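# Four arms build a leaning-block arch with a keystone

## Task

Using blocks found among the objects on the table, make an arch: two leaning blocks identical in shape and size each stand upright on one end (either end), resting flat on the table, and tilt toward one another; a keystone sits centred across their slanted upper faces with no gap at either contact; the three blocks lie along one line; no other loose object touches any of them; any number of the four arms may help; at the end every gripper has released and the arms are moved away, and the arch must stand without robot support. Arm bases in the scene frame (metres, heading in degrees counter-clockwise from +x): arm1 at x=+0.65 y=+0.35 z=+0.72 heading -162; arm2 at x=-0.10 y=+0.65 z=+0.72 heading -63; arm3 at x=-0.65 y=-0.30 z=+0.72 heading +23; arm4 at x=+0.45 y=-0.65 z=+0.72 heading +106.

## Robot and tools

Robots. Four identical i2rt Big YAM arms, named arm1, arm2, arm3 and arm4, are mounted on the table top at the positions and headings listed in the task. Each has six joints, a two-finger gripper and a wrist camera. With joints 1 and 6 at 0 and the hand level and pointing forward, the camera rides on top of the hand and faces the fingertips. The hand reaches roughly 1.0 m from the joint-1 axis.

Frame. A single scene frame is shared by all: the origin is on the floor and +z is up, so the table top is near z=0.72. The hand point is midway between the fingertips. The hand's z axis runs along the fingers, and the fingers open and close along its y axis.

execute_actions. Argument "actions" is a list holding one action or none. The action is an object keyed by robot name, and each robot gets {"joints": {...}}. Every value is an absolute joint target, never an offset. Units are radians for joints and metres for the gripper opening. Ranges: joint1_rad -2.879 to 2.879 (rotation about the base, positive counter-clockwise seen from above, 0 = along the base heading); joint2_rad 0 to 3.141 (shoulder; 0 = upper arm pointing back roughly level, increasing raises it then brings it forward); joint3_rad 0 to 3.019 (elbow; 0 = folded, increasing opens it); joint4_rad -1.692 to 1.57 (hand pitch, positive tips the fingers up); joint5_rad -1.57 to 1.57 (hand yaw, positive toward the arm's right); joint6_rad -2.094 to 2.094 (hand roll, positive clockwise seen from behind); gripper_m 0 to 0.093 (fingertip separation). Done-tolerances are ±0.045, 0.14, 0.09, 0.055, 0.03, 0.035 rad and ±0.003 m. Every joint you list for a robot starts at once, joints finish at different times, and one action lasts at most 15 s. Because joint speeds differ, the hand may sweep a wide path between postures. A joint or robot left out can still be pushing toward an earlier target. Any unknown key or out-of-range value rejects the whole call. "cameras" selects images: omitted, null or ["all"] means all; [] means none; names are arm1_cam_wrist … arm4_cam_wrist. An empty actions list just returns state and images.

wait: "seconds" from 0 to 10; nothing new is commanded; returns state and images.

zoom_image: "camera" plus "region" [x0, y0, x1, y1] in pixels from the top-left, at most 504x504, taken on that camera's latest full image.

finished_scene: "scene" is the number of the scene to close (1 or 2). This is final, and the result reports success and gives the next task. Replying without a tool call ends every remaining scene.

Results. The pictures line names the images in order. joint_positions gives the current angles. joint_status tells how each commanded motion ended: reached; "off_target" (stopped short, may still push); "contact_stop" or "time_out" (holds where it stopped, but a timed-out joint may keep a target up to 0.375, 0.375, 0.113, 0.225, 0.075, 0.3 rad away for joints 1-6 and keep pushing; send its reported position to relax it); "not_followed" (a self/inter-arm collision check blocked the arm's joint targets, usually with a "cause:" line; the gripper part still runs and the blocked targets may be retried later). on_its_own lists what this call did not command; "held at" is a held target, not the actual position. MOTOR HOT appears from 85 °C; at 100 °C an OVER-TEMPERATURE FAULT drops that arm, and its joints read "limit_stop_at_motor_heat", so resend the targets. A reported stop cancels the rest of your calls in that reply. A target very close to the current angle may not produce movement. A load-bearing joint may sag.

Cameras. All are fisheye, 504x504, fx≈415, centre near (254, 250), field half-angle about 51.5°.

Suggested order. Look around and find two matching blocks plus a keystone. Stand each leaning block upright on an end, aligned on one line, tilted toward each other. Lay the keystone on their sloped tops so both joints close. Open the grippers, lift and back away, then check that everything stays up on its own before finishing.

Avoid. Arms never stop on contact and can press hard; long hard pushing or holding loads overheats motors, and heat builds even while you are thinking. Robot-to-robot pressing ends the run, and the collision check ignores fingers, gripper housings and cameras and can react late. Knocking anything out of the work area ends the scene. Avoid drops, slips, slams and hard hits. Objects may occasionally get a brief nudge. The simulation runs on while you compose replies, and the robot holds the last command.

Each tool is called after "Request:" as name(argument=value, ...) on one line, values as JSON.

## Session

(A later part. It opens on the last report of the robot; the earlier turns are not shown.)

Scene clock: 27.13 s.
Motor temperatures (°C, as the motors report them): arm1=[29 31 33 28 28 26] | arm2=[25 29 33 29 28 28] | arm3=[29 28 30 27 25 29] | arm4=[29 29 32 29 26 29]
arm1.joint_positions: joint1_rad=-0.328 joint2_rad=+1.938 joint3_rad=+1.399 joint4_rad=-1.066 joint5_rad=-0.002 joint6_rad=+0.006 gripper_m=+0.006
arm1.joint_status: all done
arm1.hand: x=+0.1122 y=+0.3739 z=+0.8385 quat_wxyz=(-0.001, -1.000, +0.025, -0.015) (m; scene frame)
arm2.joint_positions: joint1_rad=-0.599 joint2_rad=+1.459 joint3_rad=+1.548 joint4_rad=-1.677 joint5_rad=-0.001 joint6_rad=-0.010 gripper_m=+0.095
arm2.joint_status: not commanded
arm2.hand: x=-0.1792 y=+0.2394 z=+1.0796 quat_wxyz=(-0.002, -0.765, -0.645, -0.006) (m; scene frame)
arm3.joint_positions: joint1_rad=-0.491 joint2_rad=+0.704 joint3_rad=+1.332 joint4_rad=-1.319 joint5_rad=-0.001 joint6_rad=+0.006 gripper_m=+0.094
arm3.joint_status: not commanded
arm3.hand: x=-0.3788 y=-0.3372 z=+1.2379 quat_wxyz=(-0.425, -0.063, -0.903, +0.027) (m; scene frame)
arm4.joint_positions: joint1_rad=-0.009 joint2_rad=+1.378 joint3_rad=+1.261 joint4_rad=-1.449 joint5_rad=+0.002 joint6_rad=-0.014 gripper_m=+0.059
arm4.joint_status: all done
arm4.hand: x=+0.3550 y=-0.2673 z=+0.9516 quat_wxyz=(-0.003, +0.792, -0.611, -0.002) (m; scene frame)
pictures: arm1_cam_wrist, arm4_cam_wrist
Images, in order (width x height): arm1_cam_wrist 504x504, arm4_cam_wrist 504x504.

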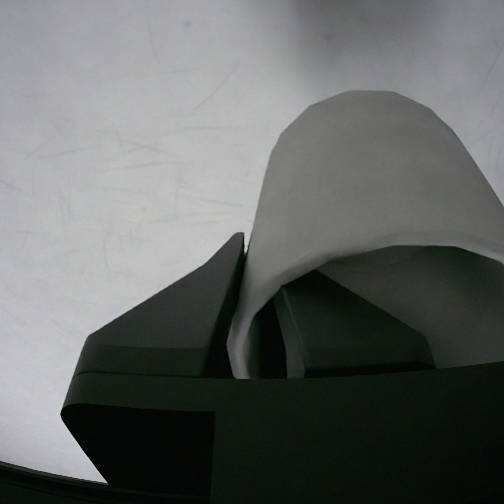

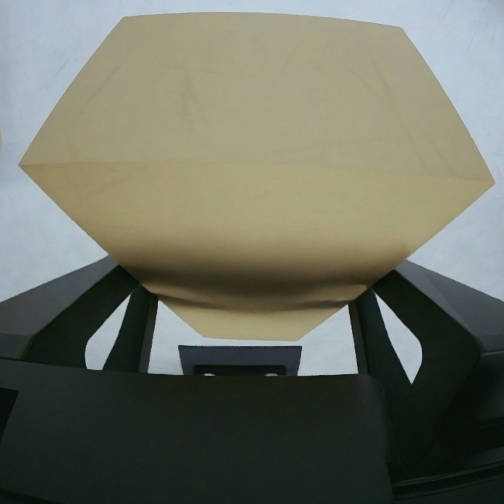

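Request:
execute_actions(actions=[{"arm1":{"joints":{"joint2_rad":2.0,"joint3_rad":1.35,"joint4_rad":-0.93}},"arm3":{"joints":{"joint2_rad":1.75,"joint3_rad":2.2,"joint4_rad":-1.6,"joint6_rad":-0.74}},"arm4":{"joints":{"joint1_rad":-0.1,"joint2_rad":1.95,"joint3_rad":1.61,"joint4_rad":-1.69}}}], cameras=["arm1_cam_wrist","arm4_cam_wrist"])

Request:
execute_actions(actions=[{"arm1":{"joints":{"gripper_m":0.06}},"arm3":{"joints":{"joint2_rad":2.15,"joint3_rad":2.24,"joint4_rad":-1.6}},"arm4":{"joints":{"joint2_rad":2.04,"joint3_rad":1.50,"joint4_rad":-1.67}}}], cameras=["arm1_cam_wrist","arm3_cam_wrist","arm4_cam_wrist"])

Scene clock: 30.10 s.
Motor temperatures (°C, as the motors report them): arm1=[29 31 33 28 28 26] | arm2=[25 29 33 29 28 28] | arm3=[29 28 31 27 25 29] | arm4=[29 29 33 29 26 29]
arm1.joint_positions: joint1_rad=-0.328 joint2_rad=+2.003 joint3_rad=+1.344 joint4_rad=-0.937 joint5_rad=-0.003 joint6_rad=+0.005 gripper_m=+0.006
arm1.joint_status: all done
arm1.hand: x=+0.1147 y=+0.3736 z=+0.7871 quat_wxyz=(-0.002, -1.000, +0.024, -0.011) (m; scene frame)
arm2.joint_positions: joint1_rad=-0.599 joint2_rad=+1.459 joint3_rad=+1.548 joint4_rad=-1.677 joint5_rad=-0.001 joint6_rad=-0.010 gripper_m=+0.095
arm2.joint_status: not commanded
arm2.hand: x=-0.1792 y=+0.2394 z=+1.0796 quat_wxyz=(-0.002, -0.765, -0.645, -0.006) (m; scene frame)
arm3.joint_positions: joint1_rad=-0.491 joint2_rad=+1.764 joint3_rad=+2.149 joint4_rad=-1.592 joint5_rad=-0.001 joint6_rad=-0.733 gripper_m=+0.094
arm3.joint_status: all done
arm3.hand: x=-0.0549 y=-0.3814 z=+1.1457 quat_wxyz=(-0.164, +0.290, -0.940, +0.076) (m; scene frame)
arm4.joint_positions: joint1_rad=-0.107 joint2_rad=+1.971 joint3_rad=+1.571 joint4_rad=-1.652 joint5_rad=+0.001 joint6_rad=-0.013 gripper_m=+0.059
arm4.joint_status: all done
joint sent to its limit — the command would take arm4.joint4_rad past its lower limit, so that joint was sent only as far as its limit.
arm4.hand: x=+0.3824 y=-0.1873 z=+0.8130 quat_wxyz=(+0.156, +0.739, -0.630, +0.179) (m; scene frame)
pictures: arm1_cam_wrist, arm4_cam_wrist
Images, in order (width x height): arm1_cam_wrist 504x504, arm4_cam_wrist 504x504.

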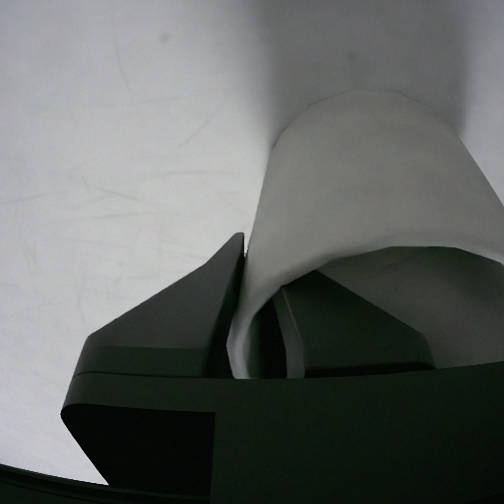

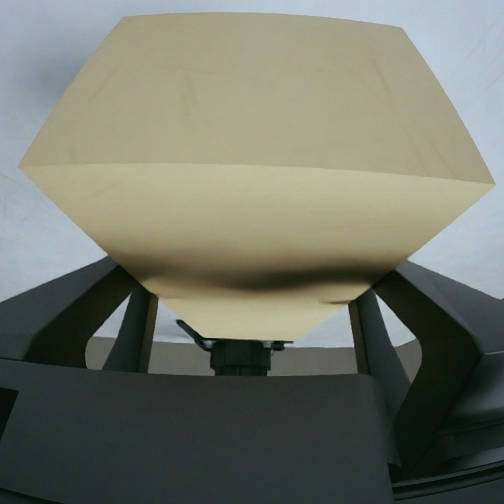

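Scene clock: 31.70 s.
Motor temperatures (°C, as the motors report them): arm1=[29 31 33 28 28 26] | arm2=[25 29 34 29 28 28] | arm3=[29 28 31 27 25 29] | arm4=[29 29 32 29 26 29]
arm1.joint_positions: joint1_rad=-0.328 joint2_rad=+2.003 joint3_rad=+1.344 joint4_rad=-0.937 joint5_rad=-0.001 joint6_rad=+0.005 gripper_m=+0.060
arm1.joint_status: all done
arm1.hand: x=+0.1147 y=+0.3739 z=+0.7871 quat_wxyz=(-0.001, -1.000, +0.024, -0.011) (m; scene frame)
arm2.joint_positions: joint1_rad=-0.599 joint2_rad=+1.459 joint3_rad=+1.548 joint4_rad=-1.677 joint5_rad=-0.001 joint6_rad=-0.010 gripper_m=+0.095
arm2.joint_status: not commanded
arm2.hand: x=-0.1792 y=+0.2394 z=+1.0796 quat_wxyz=(-0.002, -0.765, -0.645, -0.006) (m; scene frame)
arm3.joint_positions: joint1_rad=-0.491 joint2_rad=+2.157 joint3_rad=+2.207 joint4_rad=-1.595 joint5_rad=-0.001 joint6_rad=-0.733 gripper_m=+0.094
arm3.joint_status: all done
arm3.hand: x=+0.0177 y=-0.3914 z=+0.9245 quat_wxyz=(-0.012, +0.294, -0.956, +0.005) (m; scene frame)
arm4.joint_positions: joint1_rad=-0.107 joint2_rad=+2.048 joint3_rad=+1.498 joint4_rad=-1.660 joint5_rad=-0.001 joint6_rad=-0.014 gripper_m=+0.059
arm4.joint_status: all done
arm4.hand: x=+0.3870 y=-0.2214 z=+0.7659 quat_wxyz=(+0.207, +0.723, -0.616, +0.235) (m; scene frame)
pictures: arm1_cam_wrist, arm3_cam_wrist, arm4_cam_wrist
Images, in order (width x height): arm1_cam_wrist 504x504, arm3_cam_wrist 504x504, arm4_cam_wrist 504x504.

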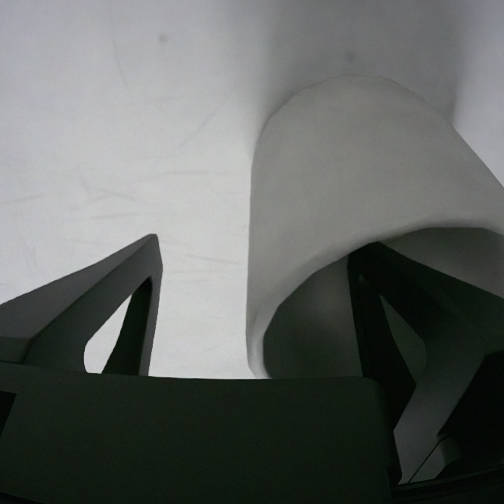

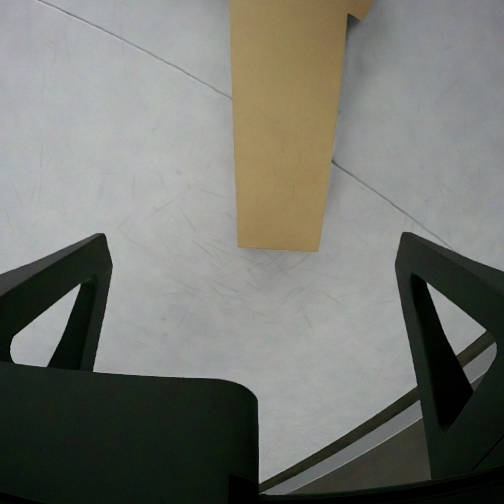

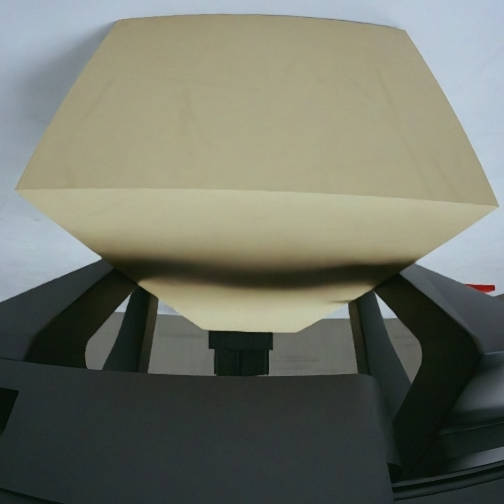

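Request:
execute_actions(actions=[{"arm1":{"joints":{"joint2_rad":1.8,"joint3_rad":1.5,"joint4_rad":-1.25,"gripper_m":0.093}},"arm3":{"joints":{"joint1_rad":-0.512,"joint2_rad":2.275,"joint3_rad":2.2,"joint4_rad":-1.47}},"arm4":{"joints":{"gripper_m":0.093}}}], cameras=["arm3_cam_wrist","arm4_cam_wrist"])

Scene clock: 33.27 s.
Motor temperatures (°C, as the motors report them): arm1=[29 31 33 28 28 26] | arm2=[25 29 34 29 28 28] | arm3=[29 28 31 27 25 29] | arm4=[29 30 32 29 26 29]
arm1.joint_positions: joint1_rad=-0.328 joint2_rad=+1.784 joint3_rad=+1.477 joint4_rad=-1.238 joint5_rad=-0.001 joint6_rad=+0.005 gripper_m=+0.093
arm1.joint_status: all done
arm1.hand: x=+0.1142 y=+0.3740 z=+0.9462 quat_wxyz=(+0.000, -1.000, +0.024, +0.015) (m; scene frame)
arm2.joint_positions: joint1_rad=-0.599 joint2_rad=+1.459 joint3_rad=+1.548 joint4_rad=-1.677 joint5_rad=-0.001 joint6_rad=-0.010 gripper_m=+0.095
arm2.joint_status: not commanded
arm2.hand: x=-0.1792 y=+0.2394 z=+1.0796 quat_wxyz=(-0.002, -0.765, -0.645, -0.006) (m; scene frame)
arm3.joint_positions: joint1_rad=-0.496 joint2_rad=+2.303 joint3_rad=+2.184 joint4_rad=-1.480 joint5_rad=-0.001 joint6_rad=-0.733 gripper_m=+0.094
arm3.joint_status: all done
arm3.hand: x=+0.0388 y=-0.3978 z=+0.8183 quat_wxyz=(+0.013, +0.292, -0.956, -0.006) (m; scene frame)
arm4.joint_positions: joint1_rad=-0.107 joint2_rad=+2.047 joint3_rad=+1.498 joint4_rad=-1.660 joint5_rad=-0.001 joint6_rad=-0.013 gripper_m=+0.093
arm4.joint_status: all done
arm4.hand: x=+0.3869 y=-0.2213 z=+0.7662 quat_wxyz=(+0.206, +0.723, -0.616, +0.235) (m; scene frame)
pictures: arm3_cam_wrist, arm4_cam_wrist
Images, in order (width x height): arm3_cam_wrist 504x504, arm4_cam_wrist 504x504.

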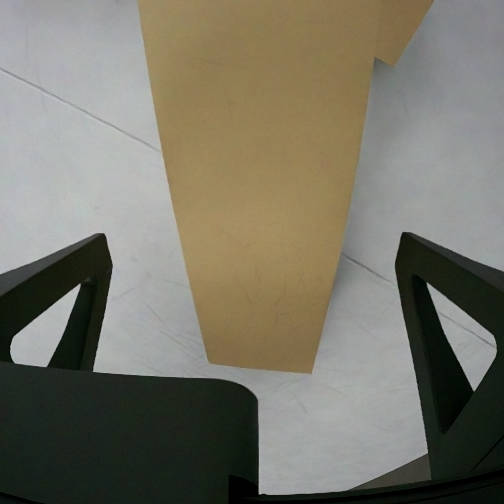

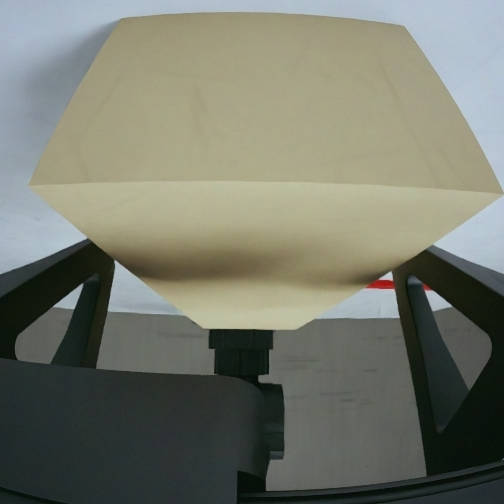

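Request:
execute_actions(actions=[{"arm3":{"joints":{"joint2_rad":2.31,"joint3_rad":2.085,"joint4_rad":-1.325}},"arm4":{"joints":{"joint2_rad":1.8}}}], cameras=["arm3_cam_wrist","arm4_cam_wrist"])

Scene clock: 34.70 s.
Motor temperatures (°C, as the motors report them): arm1=[29 31 33 28 28 26] | arm2=[25 29 34 29 28 28] | arm3=[29 29 31 27 25 29] | arm4=[29 30 32 29 26 29]
arm1.joint_positions: joint1_rad=-0.328 joint2_rad=+1.784 joint3_rad=+1.477 joint4_rad=-1.238 joint5_rad=-0.001 joint6_rad=+0.005 gripper_m=+0.093
arm1.joint_status: not commanded
arm1.hand: x=+0.1142 y=+0.3740 z=+0.9462 quat_wxyz=(+0.000, -1.000, +0.024, +0.015) (m; scene frame)
arm2.joint_positions: joint1_rad=-0.599 joint2_rad=+1.459 joint3_rad=+1.548 joint4_rad=-1.677 joint5_rad=-0.001 joint6_rad=-0.010 gripper_m=+0.095
arm2.joint_status: not commanded
arm2.hand: x=-0.1792 y=+0.2394 z=+1.0796 quat_wxyz=(-0.002, -0.765, -0.645, -0.006) (m; scene frame)
arm3.joint_positions: joint1_rad=-0.496 joint2_rad=+2.323 joint3_rad=+2.078 joint4_rad=-1.336 joint5_rad=-0.001 joint6_rad=-0.733 gripper_m=+0.094
arm3.joint_status: all done
arm3.hand: x=+0.0393 y=-0.3979 z=+0.7647 quat_wxyz=(+0.005, +0.292, -0.956, -0.002) (m; scene frame)
arm4.joint_positions: joint1_rad=-0.107 joint2_rad=+1.784 joint3_rad=+1.498 joint4_rad=-1.664 joint5_rad=-0.001 joint6_rad=-0.013 gripper_m=+0.093
arm4.joint_status: all done
arm4.hand: x=+0.3857 y=-0.2129 z=+0.8770 quat_wxyz=(+0.124, +0.748, -0.637, +0.141) (m; scene frame)
pictures: arm3_cam_wrist, arm4_cam_wrist
Images, in order (width x height): arm3_cam_wrist 504x504, arm4_cam_wrist 504x504.

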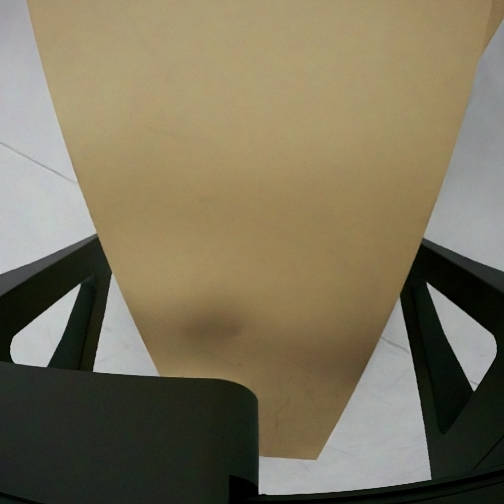

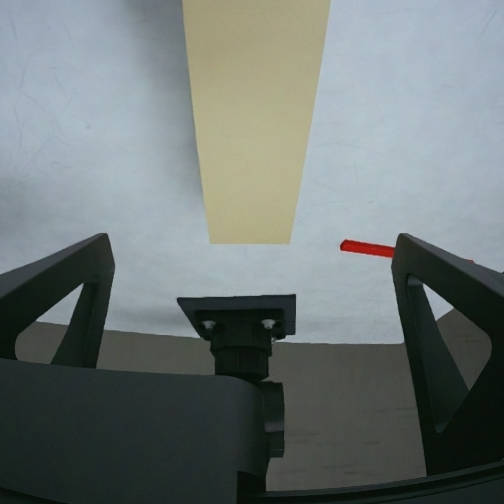

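Request:
execute_actions(actions=[{"arm3":{"joints":{"gripper_m":0.045}},"arm4":{"joints":{"joint1_rad":0.3,"joint2_rad":0.6,"joint3_rad":0.85,"joint4_rad":-1.6}},"arm1":{"joints":{"joint1_rad":0.88,"joint2_rad":1.6,"joint3_rad":1.6,"joint4_rad":-1.5,"joint6_rad":-0.55}}}], cameras=["arm3_cam_wrist"])

Scene clock: 36.73 s.
Motor temperatures (°C, as the motors report them): arm1=[29 31 33 28 28 26] | arm2=[25 29 35 29 28 28] | arm3=[29 29 31 27 25 29] | arm4=[29 30 32 29 26 29]
arm1.joint_positions: joint1_rad=+0.887 joint2_rad=+1.600 joint3_rad=+1.575 joint4_rad=-1.488 joint5_rad=-0.001 joint6_rad=-0.540 gripper_m=+0.093
arm1.joint_status: all done
arm1.hand: x=+0.4598 y=-0.1077 z=+1.0716 quat_wxyz=(-0.008, -0.655, -0.755, +0.029) (m; scene frame)
arm2.joint_positions: joint1_rad=-0.599 joint2_rad=+1.459 joint3_rad=+1.548 joint4_rad=-1.677 joint5_rad=-0.001 joint6_rad=-0.010 gripper_m=+0.095
arm2.joint_status: not commanded
arm2.hand: x=-0.1792 y=+0.2394 z=+1.0796 quat_wxyz=(-0.002, -0.765, -0.645, -0.006) (m; scene frame)
arm3.joint_positions: joint1_rad=-0.497 joint2_rad=+2.323 joint3_rad=+2.078 joint4_rad=-1.334 joint5_rad=+0.000 joint6_rad=-0.734 gripper_m=+0.061
arm3.joint_status: gripper_m off_target (ended at +0.061, target +0.045)
arm3.hand: x=+0.0396 y=-0.3987 z=+0.7646 quat_wxyz=(+0.004, +0.292, -0.956, -0.002) (m; scene frame)
arm4.joint_positions: joint1_rad=+0.309 joint2_rad=+0.596 joint3_rad=+0.862 joint4_rad=-1.600 joint5_rad=-0.002 joint6_rad=-0.012 gripper_m=+0.093
arm4.joint_status: all done
arm4.hand: x=+0.3581 y=-0.5062 z=+0.9871 quat_wxyz=(-0.057, +0.872, -0.475, -0.104) (m; scene frame)
pictures: arm3_cam_wrist
Images, in order (width x height): arm3_cam_wrist 504x504.

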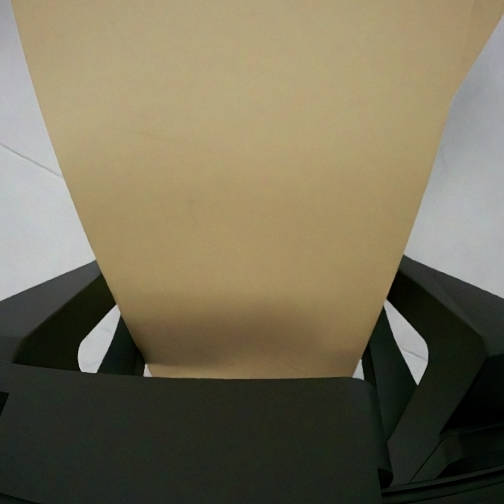

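Request:
execute_actions(actions=[{"arm3":{"joints":{"joint2_rad":2.12,"joint3_rad":2.24,"joint4_rad":-1.62}},"arm1":{"joints":{"joint2_rad":2.19,"joint3_rad":1.98,"joint4_rad":-1.29}}}], cameras=["arm1_cam_wrist","arm3_cam_wrist"])

Scene clock: 38.37 s.
Motor temperatures (°C, as the motors report them): arm1=[29 31 34 28 28 26] | arm2=[25 29 35 29 28 28] | arm3=[29 30 31 27 25 29] | arm4=[29 29 32 29 26 29]
arm1.joint_positions: joint1_rad=+0.887 joint2_rad=+2.224 joint3_rad=+1.934 joint4_rad=-1.297 joint5_rad=-0.001 joint6_rad=-0.541 gripper_m=+0.093
arm1.joint_status: all done
arm1.hand: x=+0.3924 y=-0.2654 z=+0.8547 quat_wxyz=(+0.004, -0.655, -0.755, -0.006) (m; scene frame)
arm2.joint_positions: joint1_rad=-0.599 joint2_rad=+1.459 joint3_rad=+1.548 joint4_rad=-1.677 joint5_rad=-0.001 joint6_rad=-0.010 gripper_m=+0.095
arm2.joint_status: not commanded
arm2.hand: x=-0.1792 y=+0.2394 z=+1.0796 quat_wxyz=(-0.002, -0.765, -0.645, -0.006) (m; scene frame)
arm3.joint_positions: joint1_rad=-0.497 joint2_rad=+2.154 joint3_rad=+2.198 joint4_rad=-1.612 joint5_rad=+0.000 joint6_rad=-0.734 gripper_m=+0.061
arm3.joint_status: all done
arm3.hand: x=+0.0109 y=-0.3945 z=+0.9226 quat_wxyz=(-0.001, +0.292, -0.956, +0.001) (m; scene frame)
arm4.joint_positions: joint1_rad=+0.309 joint2_rad=+0.596 joint3_rad=+0.862 joint4_rad=-1.600 joint5_rad=-0.002 joint6_rad=-0.012 gripper_m=+0.093
arm4.joint_status: not commanded
arm4.hand: x=+0.3581 y=-0.5062 z=+0.9871 quat_wxyz=(-0.057, +0.872, -0.475, -0.104) (m; scene frame)
pictures: arm1_cam_wrist, arm3_cam_wrist
Images, in order (width x height): arm1_cam_wrist 504x504, arm3_cam_wrist 504x504.

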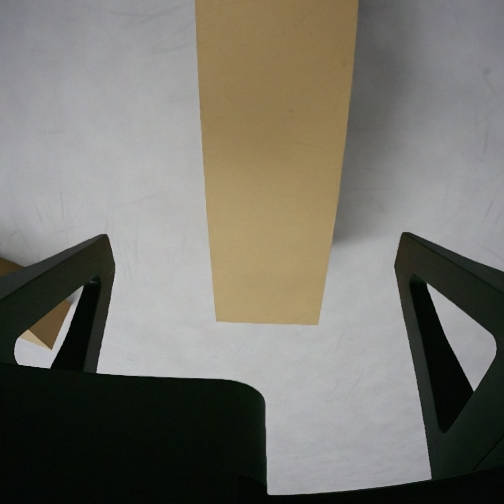

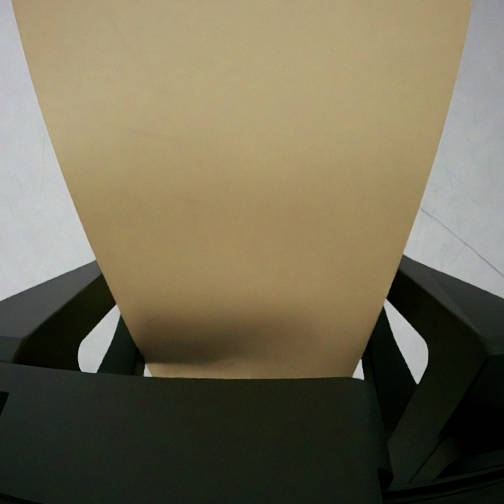

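Request:
execute_actions(actions=[{"arm3":{"joints":{"joint2_rad":1.1,"joint3_rad":1.33,"joint4_rad":-1.3,"joint6_rad":0}},"arm1":{"joints":{"joint2_rad":2.335,"joint3_rad":1.915,"joint4_rad":-1.115}}}], cameras=["arm1_cam_wrist","arm3_cam_wrist"])

Scene clock: 40.50 s.
Motor temperatures (°C, as the motors report them): arm1=[29 32 34 28 28 26] | arm2=[25 29 35 29 28 28] | arm3=[29 30 31 27 25 29] | arm4=[29 29 32 29 26 29]
arm1.joint_positions: joint1_rad=+0.887 joint2_rad=+2.343 joint3_rad=+1.905 joint4_rad=-1.128 joint5_rad=-0.001 joint6_rad=-0.541 gripper_m=+0.093
arm1.joint_status: all done
arm1.hand: x=+0.3866 y=-0.2784 z=+0.7666 quat_wxyz=(+0.000, -0.655, -0.755, +0.004) (m; scene frame)
arm2.joint_positions: joint1_rad=-0.599 joint2_rad=+1.459 joint3_rad=+1.548 joint4_rad=-1.677 joint5_rad=-0.001 joint6_rad=-0.010 gripper_m=+0.095
arm2.joint_status: not commanded
arm2.hand: x=-0.1792 y=+0.2394 z=+1.0796 quat_wxyz=(-0.002, -0.765, -0.645, -0.006) (m; scene frame)
arm3.joint_positions: joint1_rad=-0.497 joint2_rad=+1.114 joint3_rad=+1.308 joint4_rad=-1.315 joint5_rad=+0.000 joint6_rad=-0.008 gripper_m=+0.061
arm3.joint_status: all done
arm3.hand: x=-0.2585 y=-0.3561 z=+1.0950 quat_wxyz=(-0.222, -0.065, -0.973, +0.017) (m; scene frame)
arm4.joint_positions: joint1_rad=+0.309 joint2_rad=+0.596 joint3_rad=+0.862 joint4_rad=-1.600 joint5_rad=-0.002 joint6_rad=-0.012 gripper_m=+0.093
arm4.joint_status: not commanded
arm4.hand: x=+0.3581 y=-0.5062 z=+0.9871 quat_wxyz=(-0.057, +0.872, -0.475, -0.104) (m; scene frame)
pictures: arm1_cam_wrist, arm3_cam_wrist
Images, in order (width x height): arm1_cam_wrist 504x504, arm3_cam_wrist 504x504.

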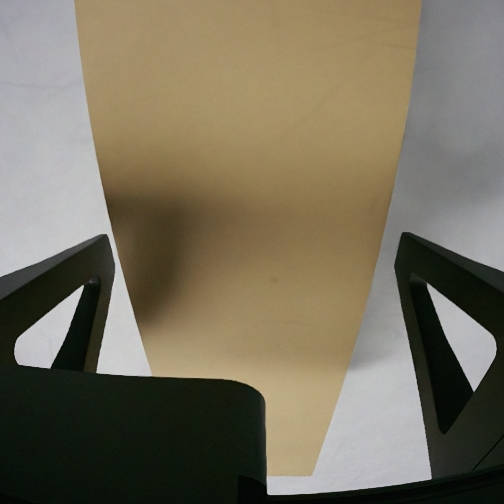

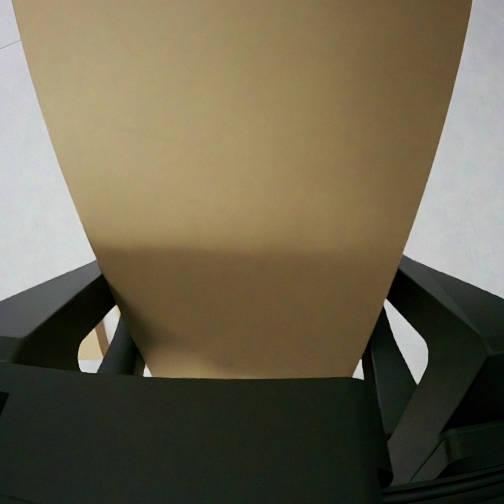

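Request:
execute_actions(actions=[{"arm1":{"joints":{"gripper_m":0.045}}}], cameras=[])

Request:
execute_actions(actions=[{"arm1":{"joints":{"joint2_rad":2.0,"joint3_rad":1.9,"joint4_rad":-1.45}}}], cameras=["arm1_cam_wrist"])

Scene clock: 41.30 s.
Motor temperatures (°C, as the motors report them): arm1=[29 32 34 28 28 26] | arm2=[25 29 35 29 28 28] | arm3=[29 30 31 27 25 29] | arm4=[29 29 32 29 26 29]
arm1.joint_positions: joint1_rad=+0.887 joint2_rad=+2.343 joint3_rad=+1.905 joint4_rad=-1.126 joint5_rad=-0.001 joint6_rad=-0.542 gripper_m=+0.059
arm1.joint_status: gripper_m off_target (ended at +0.059, target +0.045)
arm1.hand: x=+0.3865 y=-0.2787 z=+0.7666 quat_wxyz=(+0.000, -0.655, -0.756, +0.005) (m; scene frame)
arm2.joint_positions: joint1_rad=-0.599 joint2_rad=+1.459 joint3_rad=+1.548 joint4_rad=-1.677 joint5_rad=-0.001 joint6_rad=-0.010 gripper_m=+0.095
arm2.joint_status: not commanded
arm2.hand: x=-0.1792 y=+0.2394 z=+1.0796 quat_wxyz=(-0.002, -0.765, -0.645, -0.006) (m; scene frame)
arm3.joint_positions: joint1_rad=-0.497 joint2_rad=+1.114 joint3_rad=+1.308 joint4_rad=-1.315 joint5_rad=+0.000 joint6_rad=-0.007 gripper_m=+0.061
arm3.joint_status: not commanded
arm3.hand: x=-0.2585 y=-0.3561 z=+1.0950 quat_wxyz=(-0.222, -0.065, -0.973, +0.017) (m; scene frame)
arm4.joint_positions: joint1_rad=+0.309 joint2_rad=+0.596 joint3_rad=+0.862 joint4_rad=-1.600 joint5_rad=-0.002 joint6_rad=-0.012 gripper_m=+0.093
arm4.joint_status: not commanded
arm4.hand: x=+0.3581 y=-0.5062 z=+0.9871 quat_wxyz=(-0.057, +0.872, -0.475, -0.104) (m; scene frame)
pictures: none
No camera images: the call's "cameras" was empty. Leave "cameras" out to get every camera's image.

Scene clock: 42.73 s.
Motor temperatures (°C, as the motors report them): arm1=[29 32 34 28 28 26] | arm2=[25 29 35 29 28 28] | arm3=[29 30 32 27 25 29] | arm4=[29 29 32 29 26 29]
arm1.joint_positions: joint1_rad=+0.887 joint2_rad=+2.015 joint3_rad=+1.869 joint4_rad=-1.439 joint5_rad=+0.000 joint6_rad=-0.542 gripper_m=+0.059
arm1.joint_status: all done
arm1.hand: x=+0.4113 y=-0.2213 z=+0.9616 quat_wxyz=(+0.004, -0.655, -0.756, -0.005) (m; scene frame)
arm2.joint_positions: joint1_rad=-0.599 joint2_rad=+1.459 joint3_rad=+1.548 joint4_rad=-1.677 joint5_rad=-0.001 joint6_rad=-0.010 gripper_m=+0.095
arm2.joint_status: not commanded
arm2.hand: x=-0.1792 y=+0.2394 z=+1.0796 quat_wxyz=(-0.002, -0.765, -0.645, -0.006) (m; scene frame)
arm3.joint_positions: joint1_rad=-0.497 joint2_rad=+1.114 joint3_rad=+1.308 joint4_rad=-1.315 joint5_rad=+0.000 joint6_rad=-0.007 gripper_m=+0.061
arm3.joint_status: not commanded
arm3.hand: x=-0.2585 y=-0.3561 z=+1.0950 quat_wxyz=(-0.222, -0.065, -0.973, +0.017) (m; scene frame)
arm4.joint_positions: joint1_rad=+0.309 joint2_rad=+0.596 joint3_rad=+0.862 joint4_rad=-1.600 joint5_rad=-0.002 joint6_rad=-0.012 gripper_m=+0.093
arm4.joint_status: not commanded
arm4.hand: x=+0.3581 y=-0.5062 z=+0.9871 quat_wxyz=(-0.057, +0.872, -0.475, -0.104) (m; scene frame)
pictures: arm1_cam_wrist
Images, in order (width x height): arm1_cam_wrist 504x504.

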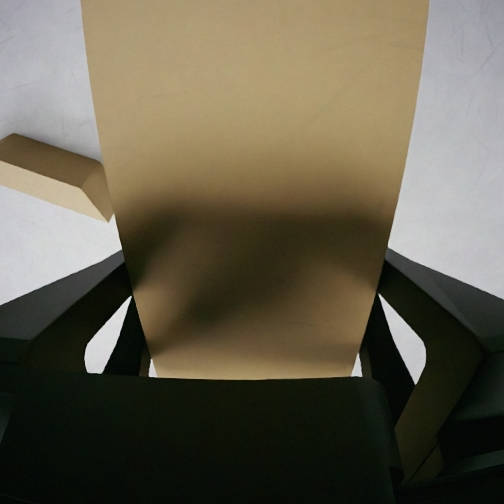

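Request:
execute_actions(actions=[{"arm1":{"joints":{"joint1_rad":0.173,"joint2_rad":1.1,"joint3_rad":1.3,"joint4_rad":-1.0,"joint6_rad":0}},"arm4":{"joints":{"joint1_rad":0.543,"joint2_rad":1.64,"joint3_rad":1.53,"joint4_rad":-1.41,"joint6_rad":0.67}}}], cameras=["arm1_cam_wrist","arm4_cam_wrist"])

Scene clock: 44.67 s.
Motor temperatures (°C, as the motors report them): arm1=[29 32 34 28 28 26] | arm2=[25 29 36 29 28 28] | arm3=[29 29 32 27 25 29] | arm4=[29 29 32 29 26 29]
arm1.joint_positions: joint1_rad=+0.172 joint2_rad=+1.114 joint3_rad=+1.277 joint4_rad=-1.027 joint5_rad=+0.000 joint6_rad=-0.010 gripper_m=+0.059
arm1.joint_status: all done
arm1.hand: x=+0.2473 y=+0.1510 z=+1.1956 quat_wxyz=(-0.076, -0.912, -0.217, +0.339) (m; scene frame)
arm2.joint_positions: joint1_rad=-0.599 joint2_rad=+1.459 joint3_rad=+1.548 joint4_rad=-1.677 joint5_rad=-0.001 joint6_rad=-0.010 gripper_m=+0.095
arm2.joint_status: not commanded
arm2.hand: x=-0.1792 y=+0.2394 z=+1.0796 quat_wxyz=(-0.002, -0.765, -0.645, -0.006) (m; scene frame)
arm3.joint_positions: joint1_rad=-0.497 joint2_rad=+1.114 joint3_rad=+1.308 joint4_rad=-1.315 joint5_rad=+0.000 joint6_rad=-0.007 gripper_m=+0.061
arm3.joint_status: not commanded
arm3.hand: x=-0.2585 y=-0.3561 z=+1.0950 quat_wxyz=(-0.222, -0.065, -0.973, +0.017) (m; scene frame)
arm4.joint_positions: joint1_rad=+0.541 joint2_rad=+1.643 joint3_rad=+1.481 joint4_rad=-1.412 joint5_rad=-0.001 joint6_rad=+0.656 gripper_m=+0.093
arm4.joint_status: all done
arm4.hand: x=+0.0988 y=-0.3065 z=+0.9226 quat_wxyz=(+0.000, +0.754, -0.657, +0.001) (m; scene frame)
pictures: arm1_cam_wrist, arm4_cam_wrist
Images, in order (width x height): arm1_cam_wrist 504x504, arm4_cam_wrist 504x504.

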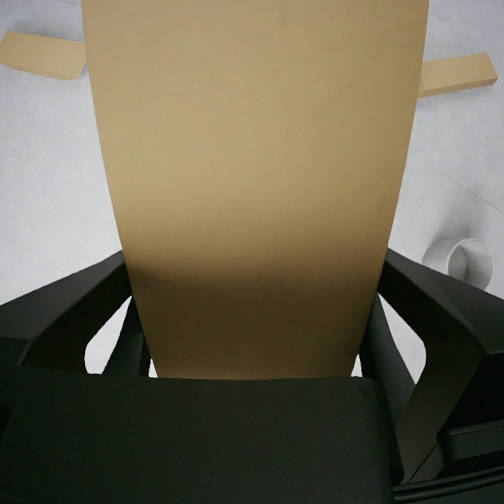

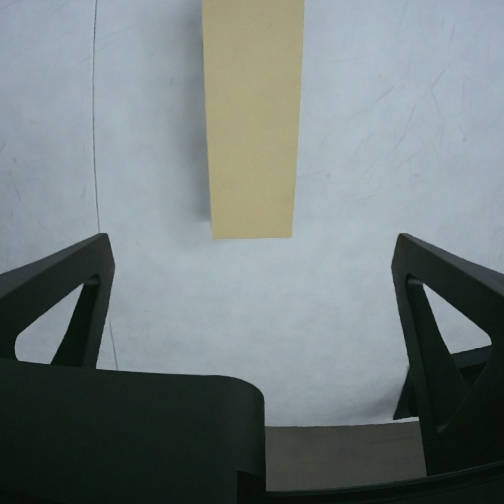

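Request:
execute_actions(actions=[{"arm4":{"joints":{"joint2_rad":1.73,"joint3_rad":1.25,"joint4_rad":-1.075}}}], cameras=["arm4_cam_wrist"])

Scene clock: 45.97 s.
Motor temperatures (°C, as the motors report them): arm1=[29 32 34 28 28 26] | arm2=[25 29 36 29 28 28] | arm3=[29 29 32 27 25 29] | arm4=[29 29 32 29 26 29]
arm1.joint_positions: joint1_rad=+0.172 joint2_rad=+1.114 joint3_rad=+1.277 joint4_rad=-1.027 joint5_rad=+0.000 joint6_rad=-0.010 gripper_m=+0.059
arm1.joint_status: not commanded
arm1.hand: x=+0.2473 y=+0.1510 z=+1.1956 quat_wxyz=(-0.076, -0.912, -0.217, +0.339) (m; scene frame)
arm2.joint_positions: joint1_rad=-0.599 joint2_rad=+1.459 joint3_rad=+1.548 joint4_rad=-1.677 joint5_rad=-0.001 joint6_rad=-0.010 gripper_m=+0.095
arm2.joint_status: not commanded
arm2.hand: x=-0.1792 y=+0.2394 z=+1.0796 quat_wxyz=(-0.002, -0.765, -0.645, -0.006) (m; scene frame)
arm3.joint_positions: joint1_rad=-0.497 joint2_rad=+1.114 joint3_rad=+1.308 joint4_rad=-1.315 joint5_rad=+0.000 joint6_rad=-0.007 gripper_m=+0.061
arm3.joint_status: not commanded
arm3.hand: x=-0.2585 y=-0.3561 z=+1.0950 quat_wxyz=(-0.222, -0.065, -0.973, +0.017) (m; scene frame)
arm4.joint_positions: joint1_rad=+0.541 joint2_rad=+1.734 joint3_rad=+1.246 joint4_rad=-1.086 joint5_rad=-0.001 joint6_rad=+0.657 gripper_m=+0.093
arm4.joint_status: all done
arm4.hand: x=+0.1030 y=-0.3104 z=+0.7949 quat_wxyz=(+0.000, +0.754, -0.657, +0.001) (m; scene frame)
pictures: arm4_cam_wrist
Images, in order (width x height): arm4_cam_wrist 504x504.

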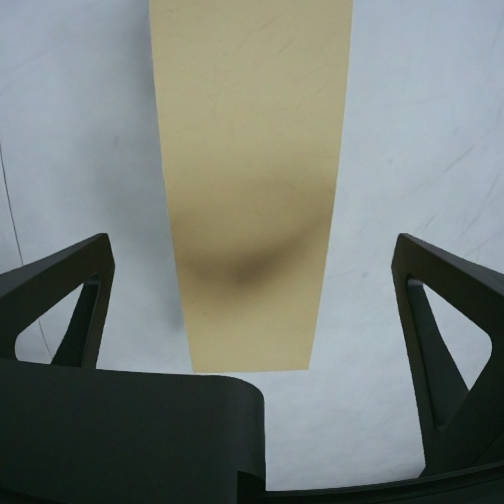

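Request:
execute_actions(actions=[{"arm4":{"joints":{"joint2_rad":1.795,"joint3_rad":1.2,"joint4_rad":-0.96}}}], cameras=["arm4_cam_wrist"])

Request:
execute_actions(actions=[{"arm4":{"joints":{"gripper_m":0.045}}}], cameras=[])

Scene clock: 47.03 s.
Motor temperatures (°C, as the motors report them): arm1=[29 32 34 28 28 26] | arm2=[25 29 36 29 28 28] | arm3=[29 29 32 27 25 29] | arm4=[29 29 32 29 26 29]
arm1.joint_positions: joint1_rad=+0.172 joint2_rad=+1.114 joint3_rad=+1.277 joint4_rad=-1.027 joint5_rad=+0.000 joint6_rad=-0.010 gripper_m=+0.059
arm1.joint_status: not commanded
arm1.hand: x=+0.2473 y=+0.1510 z=+1.1956 quat_wxyz=(-0.076, -0.912, -0.217, +0.339) (m; scene frame)
arm2.joint_positions: joint1_rad=-0.599 joint2_rad=+1.459 joint3_rad=+1.548 joint4_rad=-1.677 joint5_rad=-0.001 joint6_rad=-0.010 gripper_m=+0.095
arm2.joint_status: not commanded
arm2.hand: x=-0.1792 y=+0.2394 z=+1.0796 quat_wxyz=(-0.002, -0.765, -0.645, -0.006) (m; scene frame)
arm3.joint_positions: joint1_rad=-0.497 joint2_rad=+1.114 joint3_rad=+1.308 joint4_rad=-1.315 joint5_rad=+0.000 joint6_rad=-0.007 gripper_m=+0.061
arm3.joint_status: not commanded
arm3.hand: x=-0.2585 y=-0.3561 z=+1.0950 quat_wxyz=(-0.222, -0.065, -0.973, +0.017) (m; scene frame)
arm4.joint_positions: joint1_rad=+0.541 joint2_rad=+1.787 joint3_rad=+1.206 joint4_rad=-0.970 joint5_rad=-0.001 joint6_rad=+0.657 gripper_m=+0.093
arm4.joint_status: all done
arm4.hand: x=+0.0983 y=-0.3058 z=+0.7573 quat_wxyz=(-0.001, +0.754, -0.657, -0.010) (m; scene frame)
pictures: arm4_cam_wrist
Images, in order (width x height): arm4_cam_wrist 504x504.

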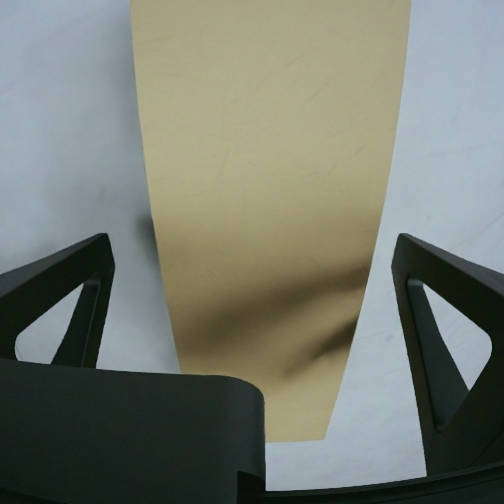

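Scene clock: 47.63 s.
Motor temperatures (°C, as the motors report them): arm1=[29 32 34 28 28 26] | arm2=[25 29 36 29 28 28] | arm3=[29 29 32 27 25 29] | arm4=[29 29 32 29 26 29]
arm1.joint_positions: joint1_rad=+0.172 joint2_rad=+1.114 joint3_rad=+1.277 joint4_rad=-1.027 joint5_rad=+0.000 joint6_rad=-0.010 gripper_m=+0.059
arm1.joint_status: not commanded
arm1.hand: x=+0.2473 y=+0.1510 z=+1.1956 quat_wxyz=(-0.076, -0.912, -0.217, +0.339) (m; scene frame)
arm2.joint_positions: joint1_rad=-0.599 joint2_rad=+1.459 joint3_rad=+1.548 joint4_rad=-1.677 joint5_rad=-0.001 joint6_rad=-0.010 gripper_m=+0.095
arm2.joint_status: not commanded
arm2.hand: x=-0.1792 y=+0.2394 z=+1.0796 quat_wxyz=(-0.002, -0.765, -0.645, -0.006) (m; scene frame)
arm3.joint_positions: joint1_rad=-0.497 joint2_rad=+1.114 joint3_rad=+1.308 joint4_rad=-1.315 joint5_rad=+0.000 joint6_rad=-0.007 gripper_m=+0.061
arm3.joint_status: not commanded
arm3.hand: x=-0.2585 y=-0.3561 z=+1.0950 quat_wxyz=(-0.222, -0.065, -0.973, +0.017) (m; scene frame)
arm4.joint_positions: joint1_rad=+0.541 joint2_rad=+1.787 joint3_rad=+1.206 joint4_rad=-0.969 joint5_rad=+0.000 joint6_rad=+0.658 gripper_m=+0.059
arm4.joint_status: gripper_m off_target (ended at +0.059, target +0.045)
arm4.hand: x=+0.0981 y=-0.3053 z=+0.7573 quat_wxyz=(-0.001, +0.753, -0.657, -0.011) (m; scene frame)
pictures: none
No camera images: the call's "cameras" was empty. Leave "cameras" out to get every camera's image.

Request:
execute_actions(actions=[{"arm1":{"joints":{"joint2_rad":0.6,"joint3_rad":0.9,"joint4_rad":-0.9}},"arm4":{"joints":{"joint2_rad":1.7,"joint3_rad":1.6,"joint4_rad":-1.45}},"arm2":{"joints":{"joint2_rad":1.2,"joint3_rad":1.4,"joint1_rad":0.3,"joint4_rad":-1.5}}}], cameras=["arm4_cam_wrist"])

Request:
execute_actions(actions=[{"arm4":{"joints":{"joint1_rad":0.147,"joint2_rad":2.2,"joint3_rad":2.25,"joint4_rad":-1.55,"joint6_rad":0}}}], cameras=["arm4_cam_wrist","arm2_cam_wrist"])

Scene clock: 49.47 s.
Motor temperatures (°C, as the motors report them): arm1=[29 31 35 28 28 26] | arm2=[25 29 36 29 28 28] | arm3=[29 29 32 27 25 29] | arm4=[29 29 32 29 26 29]
arm1.joint_positions: joint1_rad=+0.172 joint2_rad=+0.602 joint3_rad=+0.879 joint4_rad=-0.936 joint5_rad=+0.000 joint6_rad=-0.009 gripper_m=+0.059
arm1.joint_status: all done
arm1.hand: x=+0.3750 y=+0.2137 z=+1.1742 quat_wxyz=(-0.097, -0.873, -0.207, +0.431) (m; scene frame)
arm2.joint_positions: joint1_rad=+0.302 joint2_rad=+1.194 joint3_rad=+1.405 joint4_rad=-1.513 joint5_rad=+0.000 joint6_rad=-0.010 gripper_m=+0.095
arm2.joint_status: all done
arm2.hand: x=+0.1500 y=+0.3671 z=+1.1288 quat_wxyz=(-0.128, -0.404, -0.904, +0.060) (m; scene frame)
arm3.joint_positions: joint1_rad=-0.497 joint2_rad=+1.114 joint3_rad=+1.308 joint4_rad=-1.315 joint5_rad=+0.000 joint6_rad=-0.007 gripper_m=+0.061
arm3.joint_status: not commanded
arm3.hand: x=-0.2585 y=-0.3561 z=+1.0950 quat_wxyz=(-0.222, -0.065, -0.973, +0.017) (m; scene frame)
arm4.joint_positions: joint1_rad=+0.541 joint2_rad=+1.689 joint3_rad=+1.563 joint4_rad=-1.440 joint5_rad=+0.000 joint6_rad=+0.658 gripper_m=+0.059
arm4.joint_status: all done
arm4.hand: x=+0.0837 y=-0.2914 z=+0.9314 quat_wxyz=(-0.001, +0.754, -0.657, -0.003) (m; scene frame)
pictures: arm4_cam_wrist
Images, in order (width x height): arm4_cam_wrist 504x504.

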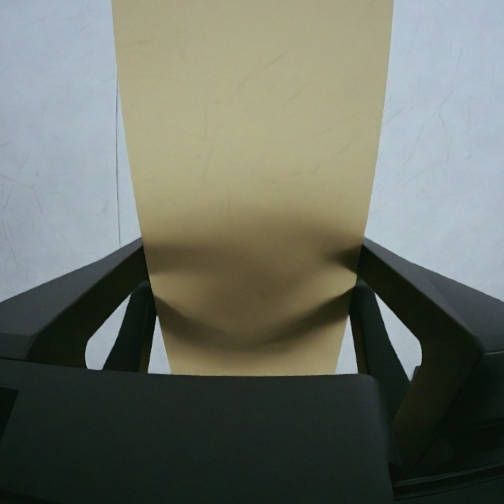

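Scene clock: 51.27 s.
Motor temperatures (°C, as the motors report them): arm1=[29 31 35 28 28 26] | arm2=[25 29 36 29 28 28] | arm3=[29 29 32 27 25 29] | arm4=[29 30 33 29 26 29]
arm1.joint_positions: joint1_rad=+0.172 joint2_rad=+0.602 joint3_rad=+0.879 joint4_rad=-0.936 joint5_rad=+0.000 joint6_rad=-0.009 gripper_m=+0.059
arm1.joint_status: not commanded
arm1.hand: x=+0.3750 y=+0.2137 z=+1.1742 quat_wxyz=(-0.097, -0.873, -0.207, +0.431) (m; scene frame)
arm2.joint_positions: joint1_rad=+0.302 joint2_rad=+1.194 joint3_rad=+1.405 joint4_rad=-1.513 joint5_rad=+0.000 joint6_rad=-0.010 gripper_m=+0.095
arm2.joint_status: not commanded
arm2.hand: x=+0.1500 y=+0.3671 z=+1.1288 quat_wxyz=(-0.128, -0.404, -0.904, +0.060) (m; scene frame)
arm3.joint_positions: joint1_rad=-0.497 joint2_rad=+1.114 joint3_rad=+1.308 joint4_rad=-1.315 joint5_rad=+0.000 joint6_rad=-0.007 gripper_m=+0.061
arm3.joint_status: not commanded
arm3.hand: x=-0.2585 y=-0.3561 z=+1.0950 quat_wxyz=(-0.222, -0.065, -0.973, +0.017) (m; scene frame)
arm4.joint_positions: joint1_rad=+0.154 joint2_rad=+2.207 joint3_rad=+2.197 joint4_rad=-1.541 joint5_rad=+0.000 joint6_rad=+0.013 gripper_m=+0.059
arm4.joint_status: all done
arm4.hand: x=+0.1781 y=-0.0202 z=+0.8720 quat_wxyz=(-0.006, +0.832, -0.555, -0.008) (m; scene frame)
pictures: arm2_cam_wrist, arm4_cam_wrist
Images, in order (width x height): arm2_cam_wrist 504x504, arm4_cam_wrist 504x504.

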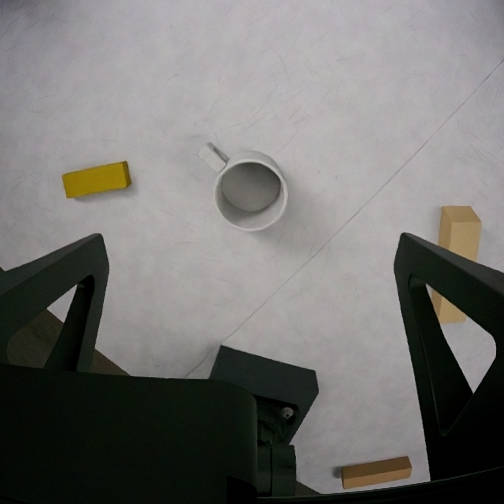

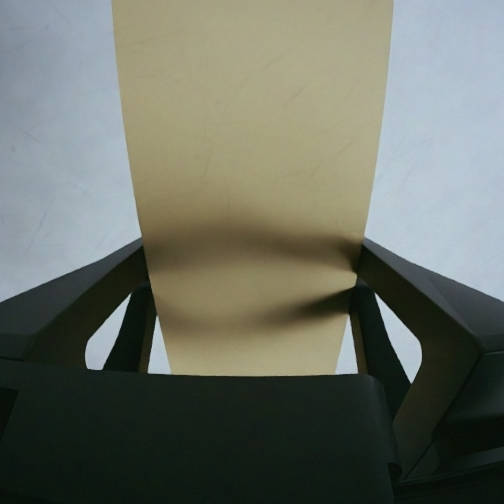

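Request:
execute_actions(actions=[{"arm4":{"joints":{"joint2_rad":2.29,"joint3_rad":2.12,"joint4_rad":-1.37}}}], cameras=["arm4_cam_wrist"])

Scene clock: 52.47 s.
Motor temperatures (°C, as the motors report them): arm1=[29 31 35 28 28 26] | arm2=[25 29 35 29 28 28] | arm3=[29 29 32 27 25 29] | arm4=[29 30 33 29 26 29]
arm1.joint_positions: joint1_rad=+0.172 joint2_rad=+0.602 joint3_rad=+0.879 joint4_rad=-0.936 joint5_rad=+0.000 joint6_rad=-0.009 gripper_m=+0.059
arm1.joint_status: not commanded
arm1.hand: x=+0.3750 y=+0.2137 z=+1.1742 quat_wxyz=(-0.097, -0.873, -0.207, +0.431) (m; scene frame)
arm2.joint_positions: joint1_rad=+0.302 joint2_rad=+1.194 joint3_rad=+1.405 joint4_rad=-1.513 joint5_rad=+0.000 joint6_rad=-0.010 gripper_m=+0.095
arm2.joint_status: not commanded
arm2.hand: x=+0.1500 y=+0.3671 z=+1.1288 quat_wxyz=(-0.128, -0.404, -0.904, +0.060) (m; scene frame)
arm3.joint_positions: joint1_rad=-0.497 joint2_rad=+1.114 joint3_rad=+1.308 joint4_rad=-1.315 joint5_rad=+0.000 joint6_rad=-0.007 gripper_m=+0.061
arm3.joint_status: not commanded
arm3.hand: x=-0.2585 y=-0.3561 z=+1.0950 quat_wxyz=(-0.222, -0.065, -0.973, +0.017) (m; scene frame)
arm4.joint_positions: joint1_rad=+0.154 joint2_rad=+2.304 joint3_rad=+2.113 joint4_rad=-1.379 joint5_rad=+0.000 joint6_rad=+0.013 gripper_m=+0.059
arm4.joint_status: all done
arm4.hand: x=+0.1731 y=-0.0084 z=+0.7750 quat_wxyz=(-0.001, +0.832, -0.555, +0.000) (m; scene frame)
pictures: arm4_cam_wrist
Images, in order (width x height): arm4_cam_wrist 504x504.

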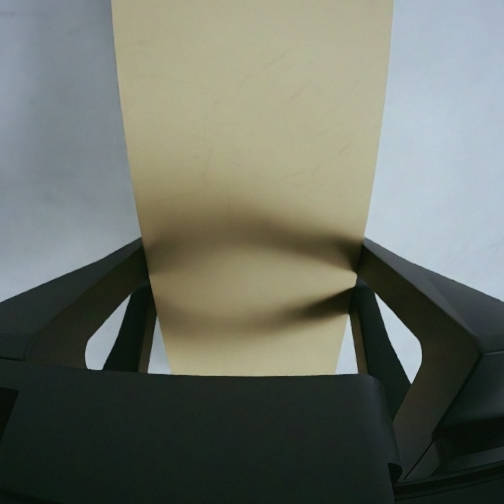

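Request:
execute_actions(actions=[{"arm4":{"joints":{"joint2_rad":2.325,"joint4_rad":-1.35}}}], cameras=["arm4_cam_wrist"])

Scene clock: 53.10 s.
Motor temperatures (°C, as the motors report them): arm1=[29 31 35 28 28 26] | arm2=[25 29 35 29 28 28] | arm3=[29 29 32 27 25 29] | arm4=[29 30 33 29 26 29]
arm1.joint_positions: joint1_rad=+0.172 joint2_rad=+0.602 joint3_rad=+0.879 joint4_rad=-0.936 joint5_rad=+0.000 joint6_rad=-0.009 gripper_m=+0.059
arm1.joint_status: not commanded
arm1.hand: x=+0.3750 y=+0.2137 z=+1.1742 quat_wxyz=(-0.097, -0.873, -0.207, +0.431) (m; scene frame)
arm2.joint_positions: joint1_rad=+0.302 joint2_rad=+1.194 joint3_rad=+1.405 joint4_rad=-1.513 joint5_rad=+0.000 joint6_rad=-0.010 gripper_m=+0.095
arm2.joint_status: not commanded
arm2.hand: x=+0.1500 y=+0.3671 z=+1.1288 quat_wxyz=(-0.128, -0.404, -0.904, +0.060) (m; scene frame)
arm3.joint_positions: joint1_rad=-0.497 joint2_rad=+1.114 joint3_rad=+1.308 joint4_rad=-1.315 joint5_rad=+0.000 joint6_rad=-0.007 gripper_m=+0.061
arm3.joint_status: not commanded
arm3.hand: x=-0.2585 y=-0.3561 z=+1.0950 quat_wxyz=(-0.222, -0.065, -0.973, +0.017) (m; scene frame)
arm4.joint_positions: joint1_rad=+0.154 joint2_rad=+2.307 joint3_rad=+2.113 joint4_rad=-1.360 joint5_rad=+0.000 joint6_rad=+0.013 gripper_m=+0.059
arm4.joint_status: all done
arm4.hand: x=+0.1713 y=-0.0042 z=+0.7730 quat_wxyz=(-0.005, +0.832, -0.555, -0.007) (m; scene frame)
pictures: arm4_cam_wrist
Images, in order (width x height): arm4_cam_wrist 504x504.

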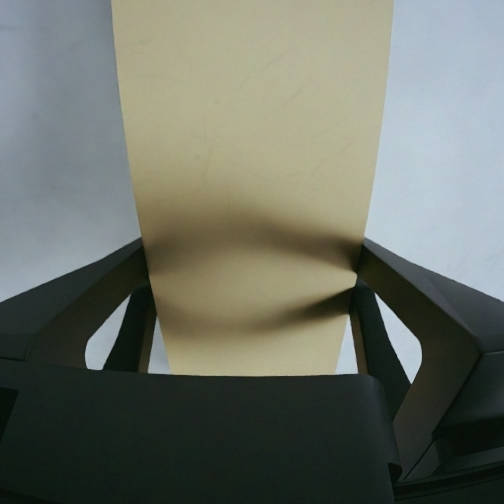

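Request:
execute_actions(actions=[{"arm4":{"joints":{"joint2_rad":2.305,"gripper_m":0.093}}}], cameras=["arm4_cam_wrist"])

Scene clock: 53.90 s.
Motor temperatures (°C, as the motors report them): arm1=[29 31 35 28 28 26] | arm2=[25 29 35 29 28 28] | arm3=[29 29 32 27 25 29] | arm4=[29 30 33 29 26 29]
arm1.joint_positions: joint1_rad=+0.172 joint2_rad=+0.602 joint3_rad=+0.879 joint4_rad=-0.936 joint5_rad=+0.000 joint6_rad=-0.009 gripper_m=+0.059
arm1.joint_status: not commanded
arm1.hand: x=+0.3750 y=+0.2137 z=+1.1742 quat_wxyz=(-0.097, -0.873, -0.207, +0.431) (m; scene frame)
arm2.joint_positions: joint1_rad=+0.302 joint2_rad=+1.194 joint3_rad=+1.405 joint4_rad=-1.513 joint5_rad=+0.000 joint6_rad=-0.010 gripper_m=+0.095
arm2.joint_status: not commanded
arm2.hand: x=+0.1500 y=+0.3671 z=+1.1288 quat_wxyz=(-0.128, -0.404, -0.904, +0.060) (m; scene frame)
arm3.joint_positions: joint1_rad=-0.497 joint2_rad=+1.114 joint3_rad=+1.308 joint4_rad=-1.315 joint5_rad=+0.000 joint6_rad=-0.007 gripper_m=+0.061
arm3.joint_status: not commanded
arm3.hand: x=-0.2585 y=-0.3561 z=+1.0950 quat_wxyz=(-0.222, -0.065, -0.973, +0.017) (m; scene frame)
arm4.joint_positions: joint1_rad=+0.154 joint2_rad=+2.306 joint3_rad=+2.113 joint4_rad=-1.360 joint5_rad=+0.000 joint6_rad=+0.013 gripper_m=+0.093
arm4.joint_status: all done
arm4.hand: x=+0.1713 y=-0.0042 z=+0.7735 quat_wxyz=(-0.005, +0.832, -0.555, -0.008) (m; scene frame)
pictures: arm4_cam_wrist
Images, in order (width x height): arm4_cam_wrist 504x504.

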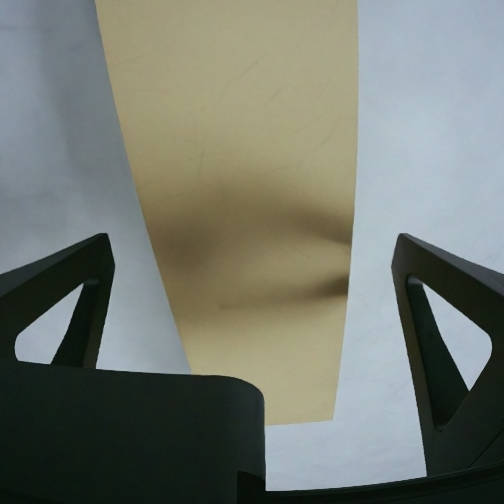

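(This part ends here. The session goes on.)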